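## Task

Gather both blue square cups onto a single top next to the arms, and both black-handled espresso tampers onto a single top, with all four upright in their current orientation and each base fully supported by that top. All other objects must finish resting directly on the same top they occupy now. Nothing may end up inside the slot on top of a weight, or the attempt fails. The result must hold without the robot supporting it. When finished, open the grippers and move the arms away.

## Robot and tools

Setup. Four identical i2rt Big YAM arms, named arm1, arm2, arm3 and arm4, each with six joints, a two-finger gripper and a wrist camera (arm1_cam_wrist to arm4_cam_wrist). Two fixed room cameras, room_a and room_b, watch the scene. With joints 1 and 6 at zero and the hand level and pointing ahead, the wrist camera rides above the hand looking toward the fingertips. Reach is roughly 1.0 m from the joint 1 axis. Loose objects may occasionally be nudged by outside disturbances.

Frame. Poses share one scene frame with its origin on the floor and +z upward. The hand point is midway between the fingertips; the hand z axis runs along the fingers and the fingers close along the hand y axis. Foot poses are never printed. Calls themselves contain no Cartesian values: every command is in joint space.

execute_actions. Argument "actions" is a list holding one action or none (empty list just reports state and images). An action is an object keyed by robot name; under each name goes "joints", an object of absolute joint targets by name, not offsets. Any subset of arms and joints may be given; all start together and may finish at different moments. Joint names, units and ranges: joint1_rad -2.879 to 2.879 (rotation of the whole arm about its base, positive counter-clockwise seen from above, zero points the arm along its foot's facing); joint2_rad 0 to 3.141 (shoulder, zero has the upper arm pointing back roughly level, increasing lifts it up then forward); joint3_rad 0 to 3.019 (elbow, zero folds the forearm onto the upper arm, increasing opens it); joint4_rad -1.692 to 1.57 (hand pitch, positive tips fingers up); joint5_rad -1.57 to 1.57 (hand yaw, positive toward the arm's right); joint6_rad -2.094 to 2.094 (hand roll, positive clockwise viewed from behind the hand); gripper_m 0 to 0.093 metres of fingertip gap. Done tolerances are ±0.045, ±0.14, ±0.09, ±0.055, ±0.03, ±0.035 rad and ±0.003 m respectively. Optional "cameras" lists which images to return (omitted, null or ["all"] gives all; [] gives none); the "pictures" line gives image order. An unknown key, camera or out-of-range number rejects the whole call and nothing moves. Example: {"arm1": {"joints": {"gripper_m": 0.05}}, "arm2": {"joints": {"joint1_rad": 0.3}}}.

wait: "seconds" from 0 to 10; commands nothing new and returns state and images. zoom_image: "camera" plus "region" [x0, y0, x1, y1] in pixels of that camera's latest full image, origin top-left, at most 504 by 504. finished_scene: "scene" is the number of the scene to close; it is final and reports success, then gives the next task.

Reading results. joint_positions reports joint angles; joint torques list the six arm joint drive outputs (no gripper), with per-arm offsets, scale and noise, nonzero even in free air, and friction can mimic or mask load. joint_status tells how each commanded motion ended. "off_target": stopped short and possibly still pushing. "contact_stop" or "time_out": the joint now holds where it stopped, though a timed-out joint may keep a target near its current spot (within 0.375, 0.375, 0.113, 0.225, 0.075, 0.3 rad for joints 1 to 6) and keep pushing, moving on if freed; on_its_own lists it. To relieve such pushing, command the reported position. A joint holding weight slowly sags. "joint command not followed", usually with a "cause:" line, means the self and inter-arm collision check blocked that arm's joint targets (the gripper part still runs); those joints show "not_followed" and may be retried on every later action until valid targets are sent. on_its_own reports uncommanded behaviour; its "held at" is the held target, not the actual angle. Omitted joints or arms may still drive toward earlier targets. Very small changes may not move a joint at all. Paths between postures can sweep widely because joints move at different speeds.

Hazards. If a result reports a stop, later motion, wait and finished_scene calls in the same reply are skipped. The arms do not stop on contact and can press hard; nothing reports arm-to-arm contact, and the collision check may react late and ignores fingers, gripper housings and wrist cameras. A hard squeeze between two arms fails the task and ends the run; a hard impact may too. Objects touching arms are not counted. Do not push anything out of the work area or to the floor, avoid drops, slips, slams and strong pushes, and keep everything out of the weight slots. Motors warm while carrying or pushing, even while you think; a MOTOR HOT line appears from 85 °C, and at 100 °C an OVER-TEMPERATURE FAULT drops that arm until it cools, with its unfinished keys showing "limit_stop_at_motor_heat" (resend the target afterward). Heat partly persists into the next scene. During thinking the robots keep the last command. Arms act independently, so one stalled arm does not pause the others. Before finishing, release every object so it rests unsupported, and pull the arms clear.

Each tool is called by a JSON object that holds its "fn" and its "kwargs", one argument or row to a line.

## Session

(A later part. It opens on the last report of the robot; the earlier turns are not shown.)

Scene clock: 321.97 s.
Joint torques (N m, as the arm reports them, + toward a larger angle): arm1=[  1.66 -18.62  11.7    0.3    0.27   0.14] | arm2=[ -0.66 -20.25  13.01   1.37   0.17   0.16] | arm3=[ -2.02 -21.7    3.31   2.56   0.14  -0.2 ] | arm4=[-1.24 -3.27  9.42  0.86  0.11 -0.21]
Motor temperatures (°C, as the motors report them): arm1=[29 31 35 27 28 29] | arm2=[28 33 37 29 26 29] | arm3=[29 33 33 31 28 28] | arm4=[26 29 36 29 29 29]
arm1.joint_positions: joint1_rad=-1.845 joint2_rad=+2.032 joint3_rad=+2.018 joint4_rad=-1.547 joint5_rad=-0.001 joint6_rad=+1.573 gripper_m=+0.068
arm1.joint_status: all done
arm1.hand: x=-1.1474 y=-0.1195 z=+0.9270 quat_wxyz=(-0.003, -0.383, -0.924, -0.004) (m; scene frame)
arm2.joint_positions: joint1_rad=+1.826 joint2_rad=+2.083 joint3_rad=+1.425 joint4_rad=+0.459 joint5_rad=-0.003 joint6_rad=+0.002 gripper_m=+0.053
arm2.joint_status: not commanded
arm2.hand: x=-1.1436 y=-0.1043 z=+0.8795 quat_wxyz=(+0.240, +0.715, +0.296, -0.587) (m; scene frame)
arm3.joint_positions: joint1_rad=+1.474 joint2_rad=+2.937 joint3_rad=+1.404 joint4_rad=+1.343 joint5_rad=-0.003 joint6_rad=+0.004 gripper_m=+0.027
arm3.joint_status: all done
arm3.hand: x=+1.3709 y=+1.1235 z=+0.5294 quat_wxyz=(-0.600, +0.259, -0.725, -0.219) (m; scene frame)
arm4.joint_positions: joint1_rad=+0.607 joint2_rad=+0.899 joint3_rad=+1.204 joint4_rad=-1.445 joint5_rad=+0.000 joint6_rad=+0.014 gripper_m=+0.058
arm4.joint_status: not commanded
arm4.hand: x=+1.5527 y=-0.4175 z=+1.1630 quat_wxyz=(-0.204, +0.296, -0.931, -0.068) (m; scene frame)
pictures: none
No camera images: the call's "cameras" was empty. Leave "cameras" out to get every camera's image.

{"fn": "execute_actions", "kwargs": {
  "actions": [
    {"arm1":{"joints":{"joint2_rad":1.92}},"arm3":{"joints":{"joint2_rad":2.937,"joint4_rad":1.35,"gripper_m":0.088}}}
  ],
  "cameras": ["arm2_cam_wrist","arm3_cam_wrist"]
}}

Scene clock: 324.90 s.
Joint torques (N m, as the arm reports them, + toward a larger angle): arm1=[  0.26 -16.51  11.83   0.7    0.24   0.16] | arm2=[ -0.86 -20.29  13.05   1.39   0.15   0.16] | arm3=[ -1.73 -23.16   3.17   1.43   0.13  -0.2 ] | arm4=[-1.16 -3.29  9.4   0.87  0.13 -0.2 ]
Motor temperatures (°C, as the motors report them): arm1=[29 31 35 27 28 29] | arm2=[28 33 37 29 26 29] | arm3=[29 33 33 31 28 28] | arm4=[26 29 36 29 29 29]
arm1.joint_positions: joint1_rad=-1.845 joint2_rad=+1.901 joint3_rad=+2.018 joint4_rad=-1.547 joint5_rad=-0.001 joint6_rad=+1.573 gripper_m=+0.068
arm1.joint_status: all done
arm1.hand: x=-1.1567 y=-0.1283 z=+1.0063 quat_wxyz=(-0.028, -0.382, -0.922, -0.064) (m; scene frame)
arm2.joint_positions: joint1_rad=+1.826 joint2_rad=+2.083 joint3_rad=+1.425 joint4_rad=+0.459 joint5_rad=-0.003 joint6_rad=+0.002 gripper_m=+0.053
arm2.joint_status: not commanded
arm2.hand: x=-1.1436 y=-0.1043 z=+0.8795 quat_wxyz=(+0.240, +0.715, +0.296, -0.587) (m; scene frame)
arm3.joint_positions: joint1_rad=+1.474 joint2_rad=+2.937 joint3_rad=+1.405 joint4_rad=+1.343 joint5_rad=-0.003 joint6_rad=+0.004 gripper_m=+0.088
arm3.joint_status: all done
arm3.hand: x=+1.3714 y=+1.1239 z=+0.5298 quat_wxyz=(-0.601, +0.258, -0.724, -0.219) (m; scene frame)
arm4.joint_positions: joint1_rad=+0.607 joint2_rad=+0.899 joint3_rad=+1.204 joint4_rad=-1.445 joint5_rad=+0.000 joint6_rad=+0.014 gripper_m=+0.058
arm4.joint_status: not commanded
arm4.hand: x=+1.5527 y=-0.4175 z=+1.1630 quat_wxyz=(-0.204, +0.296, -0.931, -0.068) (m; scene frame)
pictures: arm2_cam_wrist, arm3_cam_wrist
Images, in order (width x height): arm2_cam_wrist 672x504, arm3_cam_wrist 672x504.

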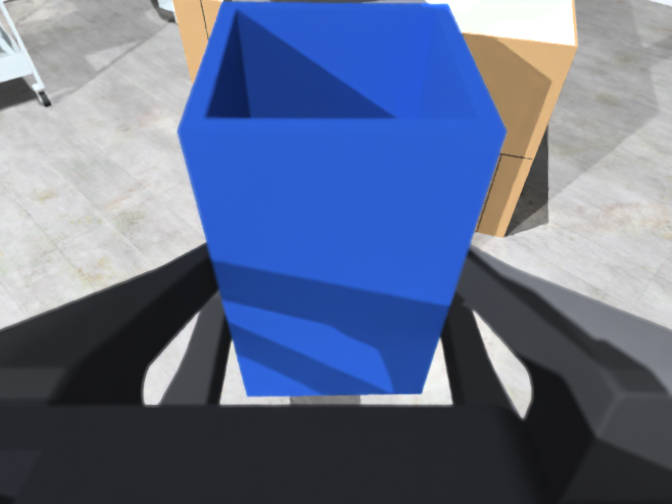

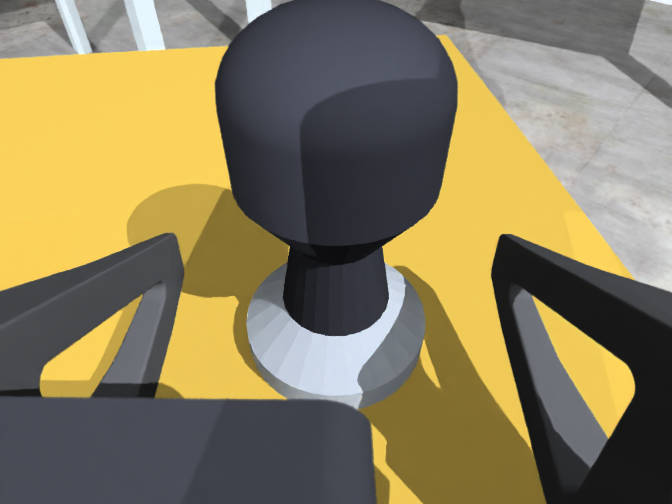

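{"fn": "execute_actions", "kwargs": {
  "actions": [
    {"arm1":{"joints":{"joint2_rad":1.2,"joint3_rad":1.5,"joint1_rad":-2.2}},"arm2":{"joints":{"joint1_rad":-0.305,"joint3_rad":1.035,"joint4_rad":0.885}},"arm3":{"joints":{"joint2_rad":2.4,"joint3_rad":0.95,"gripper_m":0.093}}}
  ],
  "cameras": []
}}

{"fn": "execute_actions", "kwargs": {
  "actions": [
    {"arm2":{"joints":{"joint2_rad":2.465,"joint3_rad":1.185,"joint4_rad":1.175}},"arm3":{"joints":{"joint2_rad":1.9,"joint4_rad":0.9}}}
  ],
  "cameras": ["arm2_cam_wrist","room_a"]
}}

Scene clock: 330.63 s.
Joint torques (N m, as the arm reports them, + toward a larger angle): arm1=[ 0.3  -7.24  8.63  1.2   0.15  0.1 ] | arm2=[  0.35 -17.28   7.07   3.5    0.01   0.16] | arm3=[ -1.82 -19.34   2.74   1.42   0.15  -0.22] | arm4=[-1.08 -3.64  9.45  0.82  0.1  -0.22]
Motor temperatures (°C, as the motors report them): arm1=[29 31 35 27 28 29] | arm2=[28 33 37 29 26 29] | arm3=[29 33 32 31 28 28] | arm4=[26 29 36 29 29 29]
arm1.joint_positions: joint1_rad=-2.198 joint2_rad=+1.199 joint3_rad=+1.503 joint4_rad=-1.551 joint5_rad=+0.001 joint6_rad=+1.573 gripper_m=+0.068
arm1.joint_status: all done
arm1.hand: x=-1.2427 y=-0.4051 z=+1.1286 quat_wxyz=(-0.089, -0.532, -0.831, -0.135) (m; scene frame)
arm2.joint_positions: joint1_rad=-0.311 joint2_rad=+2.084 joint3_rad=+1.034 joint4_rad=+0.853 joint5_rad=+0.002 joint6_rad=+0.002 gripper_m=+0.053
arm2.joint_status: all done
arm2.hand: x=-0.7144 y=+1.1473 z=+0.7844 quat_wxyz=(-0.398, +0.599, -0.487, -0.496) (m; scene frame)
arm3.joint_positions: joint1_rad=+1.474 joint2_rad=+2.385 joint3_rad=+0.951 joint4_rad=+1.343 joint5_rad=-0.003 joint6_rad=+0.004 gripper_m=+0.093
arm3.joint_status: all done
arm3.hand: x=+1.3539 y=+1.1088 z=+0.7573 quat_wxyz=(-0.636, +0.248, -0.694, -0.232) (m; scene frame)
arm4.joint_positions: joint1_rad=+0.607 joint2_rad=+0.899 joint3_rad=+1.204 joint4_rad=-1.445 joint5_rad=+0.000 joint6_rad=+0.014 gripper_m=+0.058
arm4.joint_status: not commanded
arm4.hand: x=+1.5527 y=-0.4175 z=+1.1630 quat_wxyz=(-0.204, +0.296, -0.931, -0.068) (m; scene frame)
pictures: none
No camera images: the call's "cameras" was empty. Leave "cameras" out to get every camera's image.

Scene clock: 332.03 s.
Joint torques (N m, as the arm reports them, + toward a larger angle): arm1=[ 0.41 -8.09  8.62  1.19  0.16  0.12] | arm2=[  0.53 -20.72   6.02   3.55  -0.01   0.14] | arm3=[ -1.85 -17.71   7.66   0.37   0.15  -0.21] | arm4=[-0.75 -3.34  9.41  0.95  0.11 -0.23]
Motor temperatures (°C, as the motors report them): arm1=[29 31 35 27 28 29] | arm2=[28 33 37 29 26 29] | arm3=[29 33 32 31 28 28] | arm4=[26 29 36 29 29 29]
arm1.joint_positions: joint1_rad=-2.198 joint2_rad=+1.199 joint3_rad=+1.503 joint4_rad=-1.551 joint5_rad=+0.001 joint6_rad=+1.573 gripper_m=+0.068
arm1.joint_status: not commanded
arm1.hand: x=-1.2427 y=-0.4051 z=+1.1286 quat_wxyz=(-0.089, -0.532, -0.831, -0.135) (m; scene frame)
arm2.joint_positions: joint1_rad=-0.311 joint2_rad=+2.491 joint3_rad=+1.169 joint4_rad=+1.144 joint5_rad=+0.002 joint6_rad=+0.002 gripper_m=+0.053
arm2.joint_status: all done
arm2.hand: x=-0.7158 y=+1.1502 z=+0.6289 quat_wxyz=(-0.403, +0.594, -0.483, -0.502) (m; scene frame)
arm3.joint_positions: joint1_rad=+1.474 joint2_rad=+1.888 joint3_rad=+0.941 joint4_rad=+0.919 joint5_rad=-0.003 joint6_rad=+0.004 gripper_m=+0.093
arm3.joint_status: all done
arm3.hand: x=+1.3786 y=+1.1285 z=+0.9689 quat_wxyz=(-0.657, +0.241, -0.674, -0.239) (m; scene frame)
arm4.joint_positions: joint1_rad=+0.607 joint2_rad=+0.899 joint3_rad=+1.204 joint4_rad=-1.445 joint5_rad=+0.000 joint6_rad=+0.014 gripper_m=+0.058
arm4.joint_status: not commanded
arm4.hand: x=+1.5527 y=-0.4175 z=+1.1630 quat_wxyz=(-0.204, +0.296, -0.931, -0.068) (m; scene frame)
pictures: arm2_cam_wrist, room_a
Images, in order (width x height): arm2_cam_wrist 672x504, room_a 672x504.

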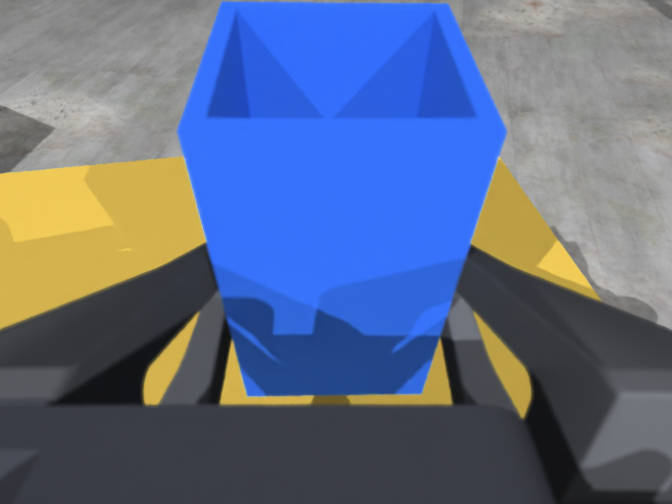

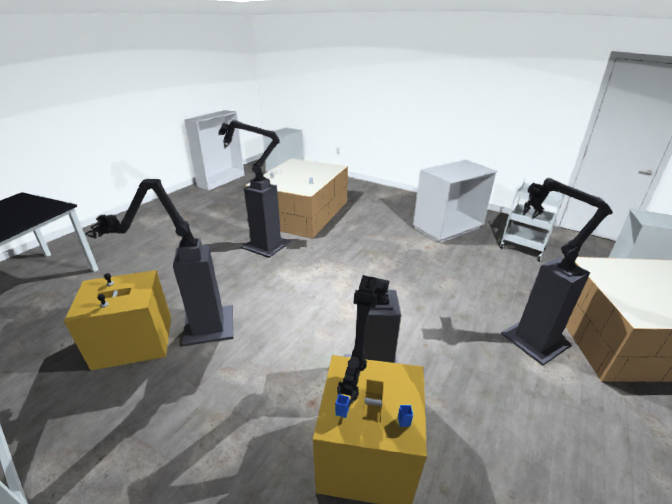

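{"fn": "execute_actions", "kwargs": {
  "actions": [
    {"arm2":{"joints":{"joint2_rad":2.558,"joint4_rad":1.19}}}
  ],
  "cameras": []
}}

Scene clock: 335.30 s.
Joint torques (N m, as the arm reports them, + toward a larger angle): arm1=[-0.07 -7.37  8.82  1.2   0.15  0.11] | arm2=[  0.63 -16.65   5.52   2.82   0.03   0.18] | arm3=[ -1.63 -18.08   7.73   0.5    0.14  -0.19] | arm4=[-1.   -3.41  9.46  0.82  0.13 -0.22]
Motor temperatures (°C, as the motors report them): arm1=[29 31 35 27 28 29] | arm2=[28 33 36 29 26 29] | arm3=[29 33 33 31 28 28] | arm4=[26 29 36 29 29 29]
arm1.joint_positions: joint1_rad=-2.198 joint2_rad=+1.199 joint3_rad=+1.503 joint4_rad=-1.551 joint5_rad=+0.001 joint6_rad=+1.573 gripper_m=+0.068
arm1.joint_status: not commanded
arm1.hand: x=-1.2427 y=-0.4051 z=+1.1286 quat_wxyz=(-0.089, -0.532, -0.831, -0.135) (m; scene frame)
arm2.joint_positions: joint1_rad=-0.311 joint2_rad=+2.539 joint3_rad=+1.170 joint4_rad=+1.173 joint5_rad=+0.001 joint6_rad=+0.001 gripper_m=+0.053
arm2.joint_status: all done
arm2.hand: x=-0.7139 y=+1.1402 z=+0.6041 quat_wxyz=(-0.398, +0.599, -0.486, -0.496) (m; scene frame)
arm3.joint_positions: joint1_rad=+1.474 joint2_rad=+1.888 joint3_rad=+0.941 joint4_rad=+0.919 joint5_rad=-0.003 joint6_rad=+0.004 gripper_m=+0.093
arm3.joint_status: not commanded
arm3.hand: x=+1.3786 y=+1.1285 z=+0.9689 quat_wxyz=(-0.657, +0.241, -0.674, -0.239) (m; scene frame)
arm4.joint_positions: joint1_rad=+0.607 joint2_rad=+0.899 joint3_rad=+1.204 joint4_rad=-1.445 joint5_rad=+0.000 joint6_rad=+0.014 gripper_m=+0.058
arm4.joint_status: not commanded
arm4.hand: x=+1.5527 y=-0.4175 z=+1.1630 quat_wxyz=(-0.204, +0.296, -0.931, -0.068) (m; scene frame)
pictures: none
No camera images: the call's "cameras" was empty. Leave "cameras" out to get every camera's image.

{"fn": "execute_actions", "kwargs": {
  "actions": [
    {"arm2":{"joints":{"joint2_rad":2.535,"gripper_m":0.085}}}
  ],
  "cameras": []
}}

{"fn": "execute_actions", "kwargs": {
  "actions": [
    {"arm2":{"joints":{"joint2_rad":2.05,"joint3_rad":0.9,"gripper_m":0.093}}}
  ]
}}

{"fn": "zoom_image", "kwargs": {
  "camera": "room_a",
  "region": [50, 250, 450, 470]
}}

Scene clock: 337.97 s.
Joint torques (N m, as the arm reports them, + toward a larger angle): arm1=[ 0.24 -7.04  8.78  1.27  0.21  0.12] | arm2=[  0.36 -18.87   5.45   2.81   0.04   0.19] | arm3=[ -1.83 -17.97   7.72   0.44   0.12  -0.2 ] | arm4=[-1.11 -3.55  9.34  0.89  0.14 -0.23]
Motor temperatures (°C, as the motors report them): arm1=[29 30 35 27 28 29] | arm2=[28 33 35 29 26 29] | arm3=[29 33 33 31 28 28] | arm4=[26 29 36 29 29 29]
arm1.joint_positions: joint1_rad=-2.198 joint2_rad=+1.199 joint3_rad=+1.503 joint4_rad=-1.551 joint5_rad=+0.001 joint6_rad=+1.573 gripper_m=+0.068
arm1.joint_status: not commanded
arm1.hand: x=-1.2427 y=-0.4051 z=+1.1286 quat_wxyz=(-0.089, -0.532, -0.831, -0.135) (m; scene frame)
arm2.joint_positions: joint1_rad=-0.311 joint2_rad=+2.539 joint3_rad=+1.170 joint4_rad=+1.173 joint5_rad=+0.001 joint6_rad=+0.001 gripper_m=+0.085
arm2.joint_status: all done
arm2.hand: x=-0.7139 y=+1.1402 z=+0.6041 quat_wxyz=(-0.398, +0.599, -0.486, -0.496) (m; scene frame)
arm3.joint_positions: joint1_rad=+1.474 joint2_rad=+1.888 joint3_rad=+0.941 joint4_rad=+0.919 joint5_rad=-0.003 joint6_rad=+0.004 gripper_m=+0.093
arm3.joint_status: not commanded
arm3.hand: x=+1.3786 y=+1.1285 z=+0.9689 quat_wxyz=(-0.657, +0.241, -0.674, -0.239) (m; scene frame)
arm4.joint_positions: joint1_rad=+0.607 joint2_rad=+0.899 joint3_rad=+1.204 joint4_rad=-1.445 joint5_rad=+0.000 joint6_rad=+0.014 gripper_m=+0.058
arm4.joint_status: not commanded
arm4.hand: x=+1.5527 y=-0.4175 z=+1.1630 quat_wxyz=(-0.204, +0.296, -0.931, -0.068) (m; scene frame)
pictures: none
No camera images: the call's "cameras" was empty. Leave "cameras" out to get every camera's image.

Scene clock: 339.23 s.
Joint torques (N m, as the arm reports them, + toward a larger angle): arm1=[ 0.02 -7.46  8.81  0.95  0.18  0.11] | arm2=[  0.27 -14.11   6.19   2.56   0.02   0.18] | arm3=[ -1.7  -18.02   7.68   0.46   0.13  -0.2 ] | arm4=[-1.2  -3.11  9.4   0.85  0.13 -0.2 ]
Motor temperatures (°C, as the motors report them): arm1=[29 30 35 27 28 29] | arm2=[28 33 35 29 26 29] | arm3=[29 33 33 31 28 28] | arm4=[26 29 36 29 29 29]
arm1.joint_positions: joint1_rad=-2.198 joint2_rad=+1.199 joint3_rad=+1.503 joint4_rad=-1.551 joint5_rad=+0.001 joint6_rad=+1.573 gripper_m=+0.068
arm1.joint_status: not commanded
arm1.hand: x=-1.2427 y=-0.4051 z=+1.1286 quat_wxyz=(-0.089, -0.532, -0.831, -0.135) (m; scene frame)
arm2.joint_positions: joint1_rad=-0.311 joint2_rad=+2.030 joint3_rad=+0.901 joint4_rad=+1.176 joint5_rad=+0.001 joint6_rad=+0.001 gripper_m=+0.093
arm2.joint_status: all done
arm2.hand: x=-0.7061 y=+1.1095 z=+0.8427 quat_wxyz=(-0.454, +0.534, -0.434, -0.565) (m; scene frame)
arm3.joint_positions: joint1_rad=+1.474 joint2_rad=+1.888 joint3_rad=+0.941 joint4_rad=+0.919 joint5_rad=-0.003 joint6_rad=+0.004 gripper_m=+0.093
arm3.joint_status: not commanded
arm3.hand: x=+1.3786 y=+1.1285 z=+0.9689 quat_wxyz=(-0.657, +0.241, -0.674, -0.239) (m; scene frame)
arm4.joint_positions: joint1_rad=+0.607 joint2_rad=+0.899 joint3_rad=+1.204 joint4_rad=-1.445 joint5_rad=+0.000 joint6_rad=+0.014 gripper_m=+0.058
arm4.joint_status: not commanded
arm4.hand: x=+1.5527 y=-0.4175 z=+1.1630 quat_wxyz=(-0.204, +0.296, -0.931, -0.068) (m; scene frame)
pictures: arm1_cam_wrist, arm2_cam_wrist, arm3_cam_wrist, arm4_cam_wrist, room_a, room_b
Images, in order (width x height): arm1_cam_wrist 672x504, arm2_cam_wrist 672x504, arm3_cam_wrist 672x504, arm4_cam_wrist 672x504, room_a 672x504, room_b 672x504.

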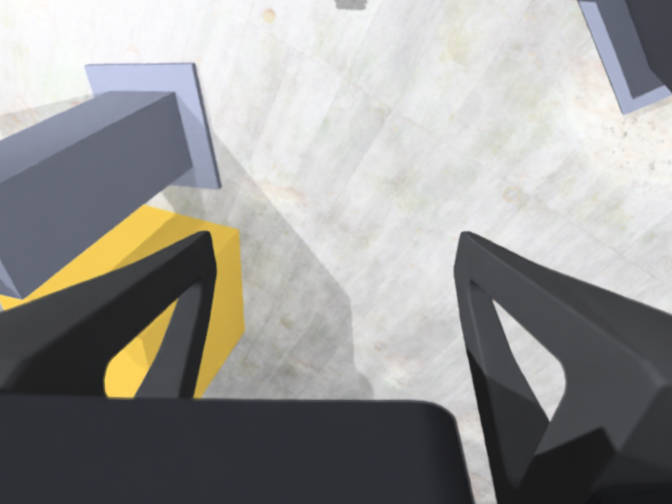

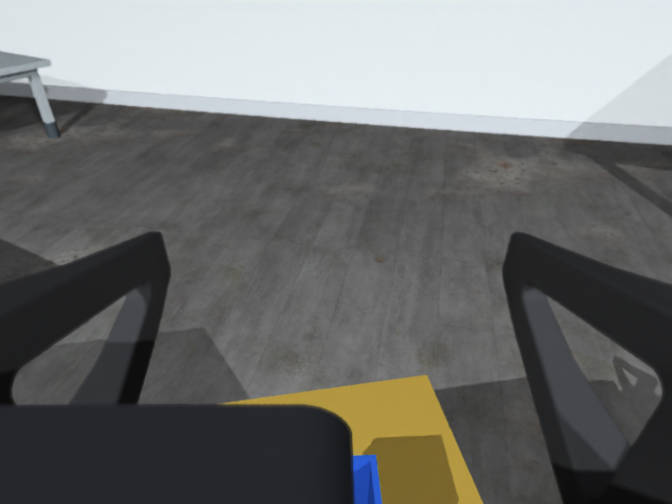

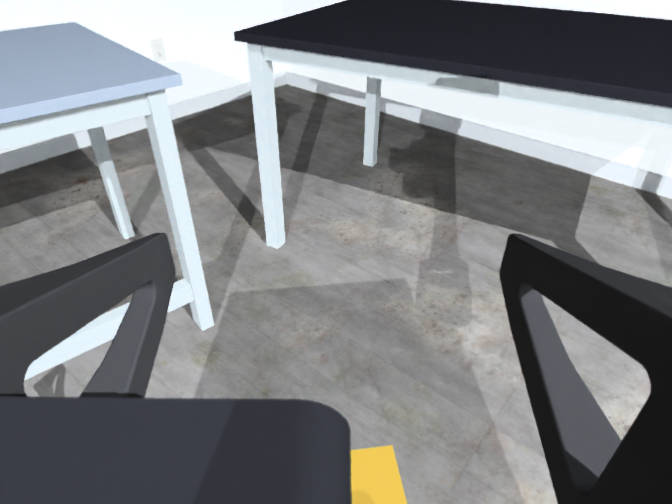

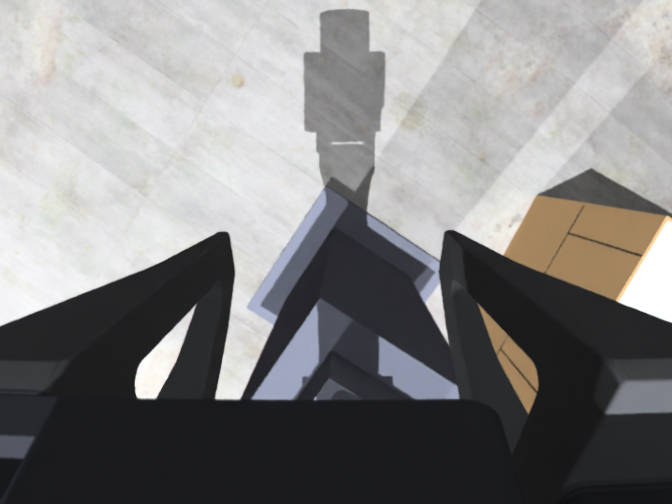

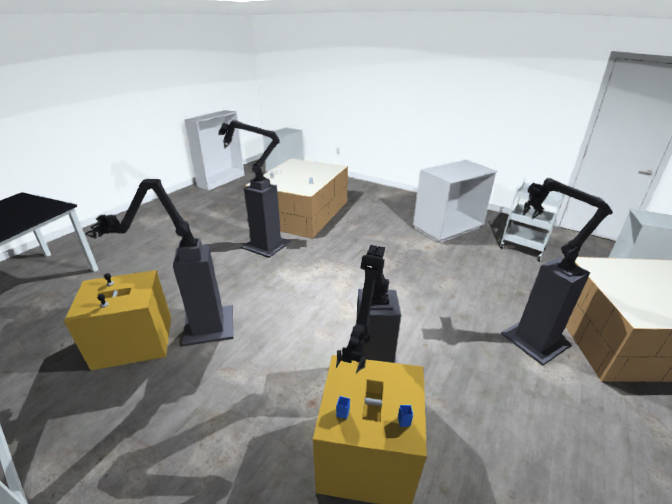

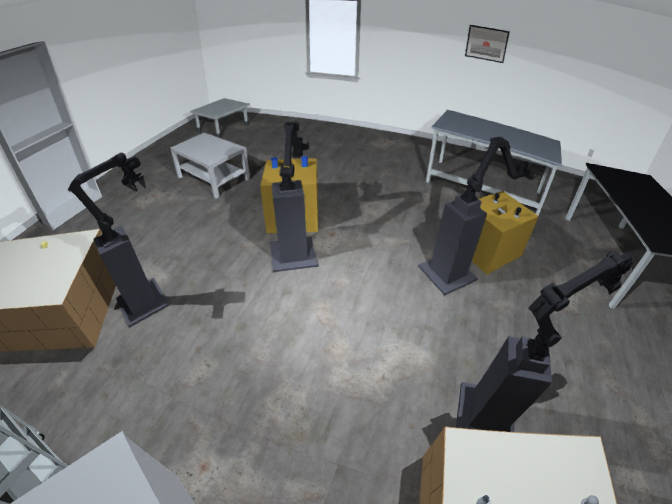

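Region (50, 250, 450, 470) of room_a's 672x504 image, scaled by 1.260, with more detail than that image has; it fills the top 277 rows of this view, and the rest is white.

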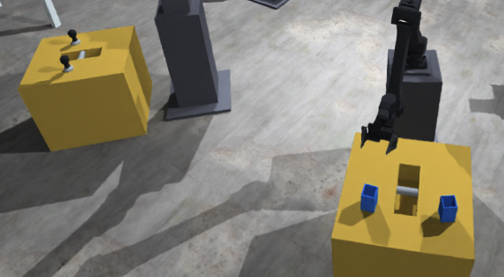

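{"fn": "finished_scene", "kwargs": {
  "scene": 1
}}

The scene is finished: the task was done.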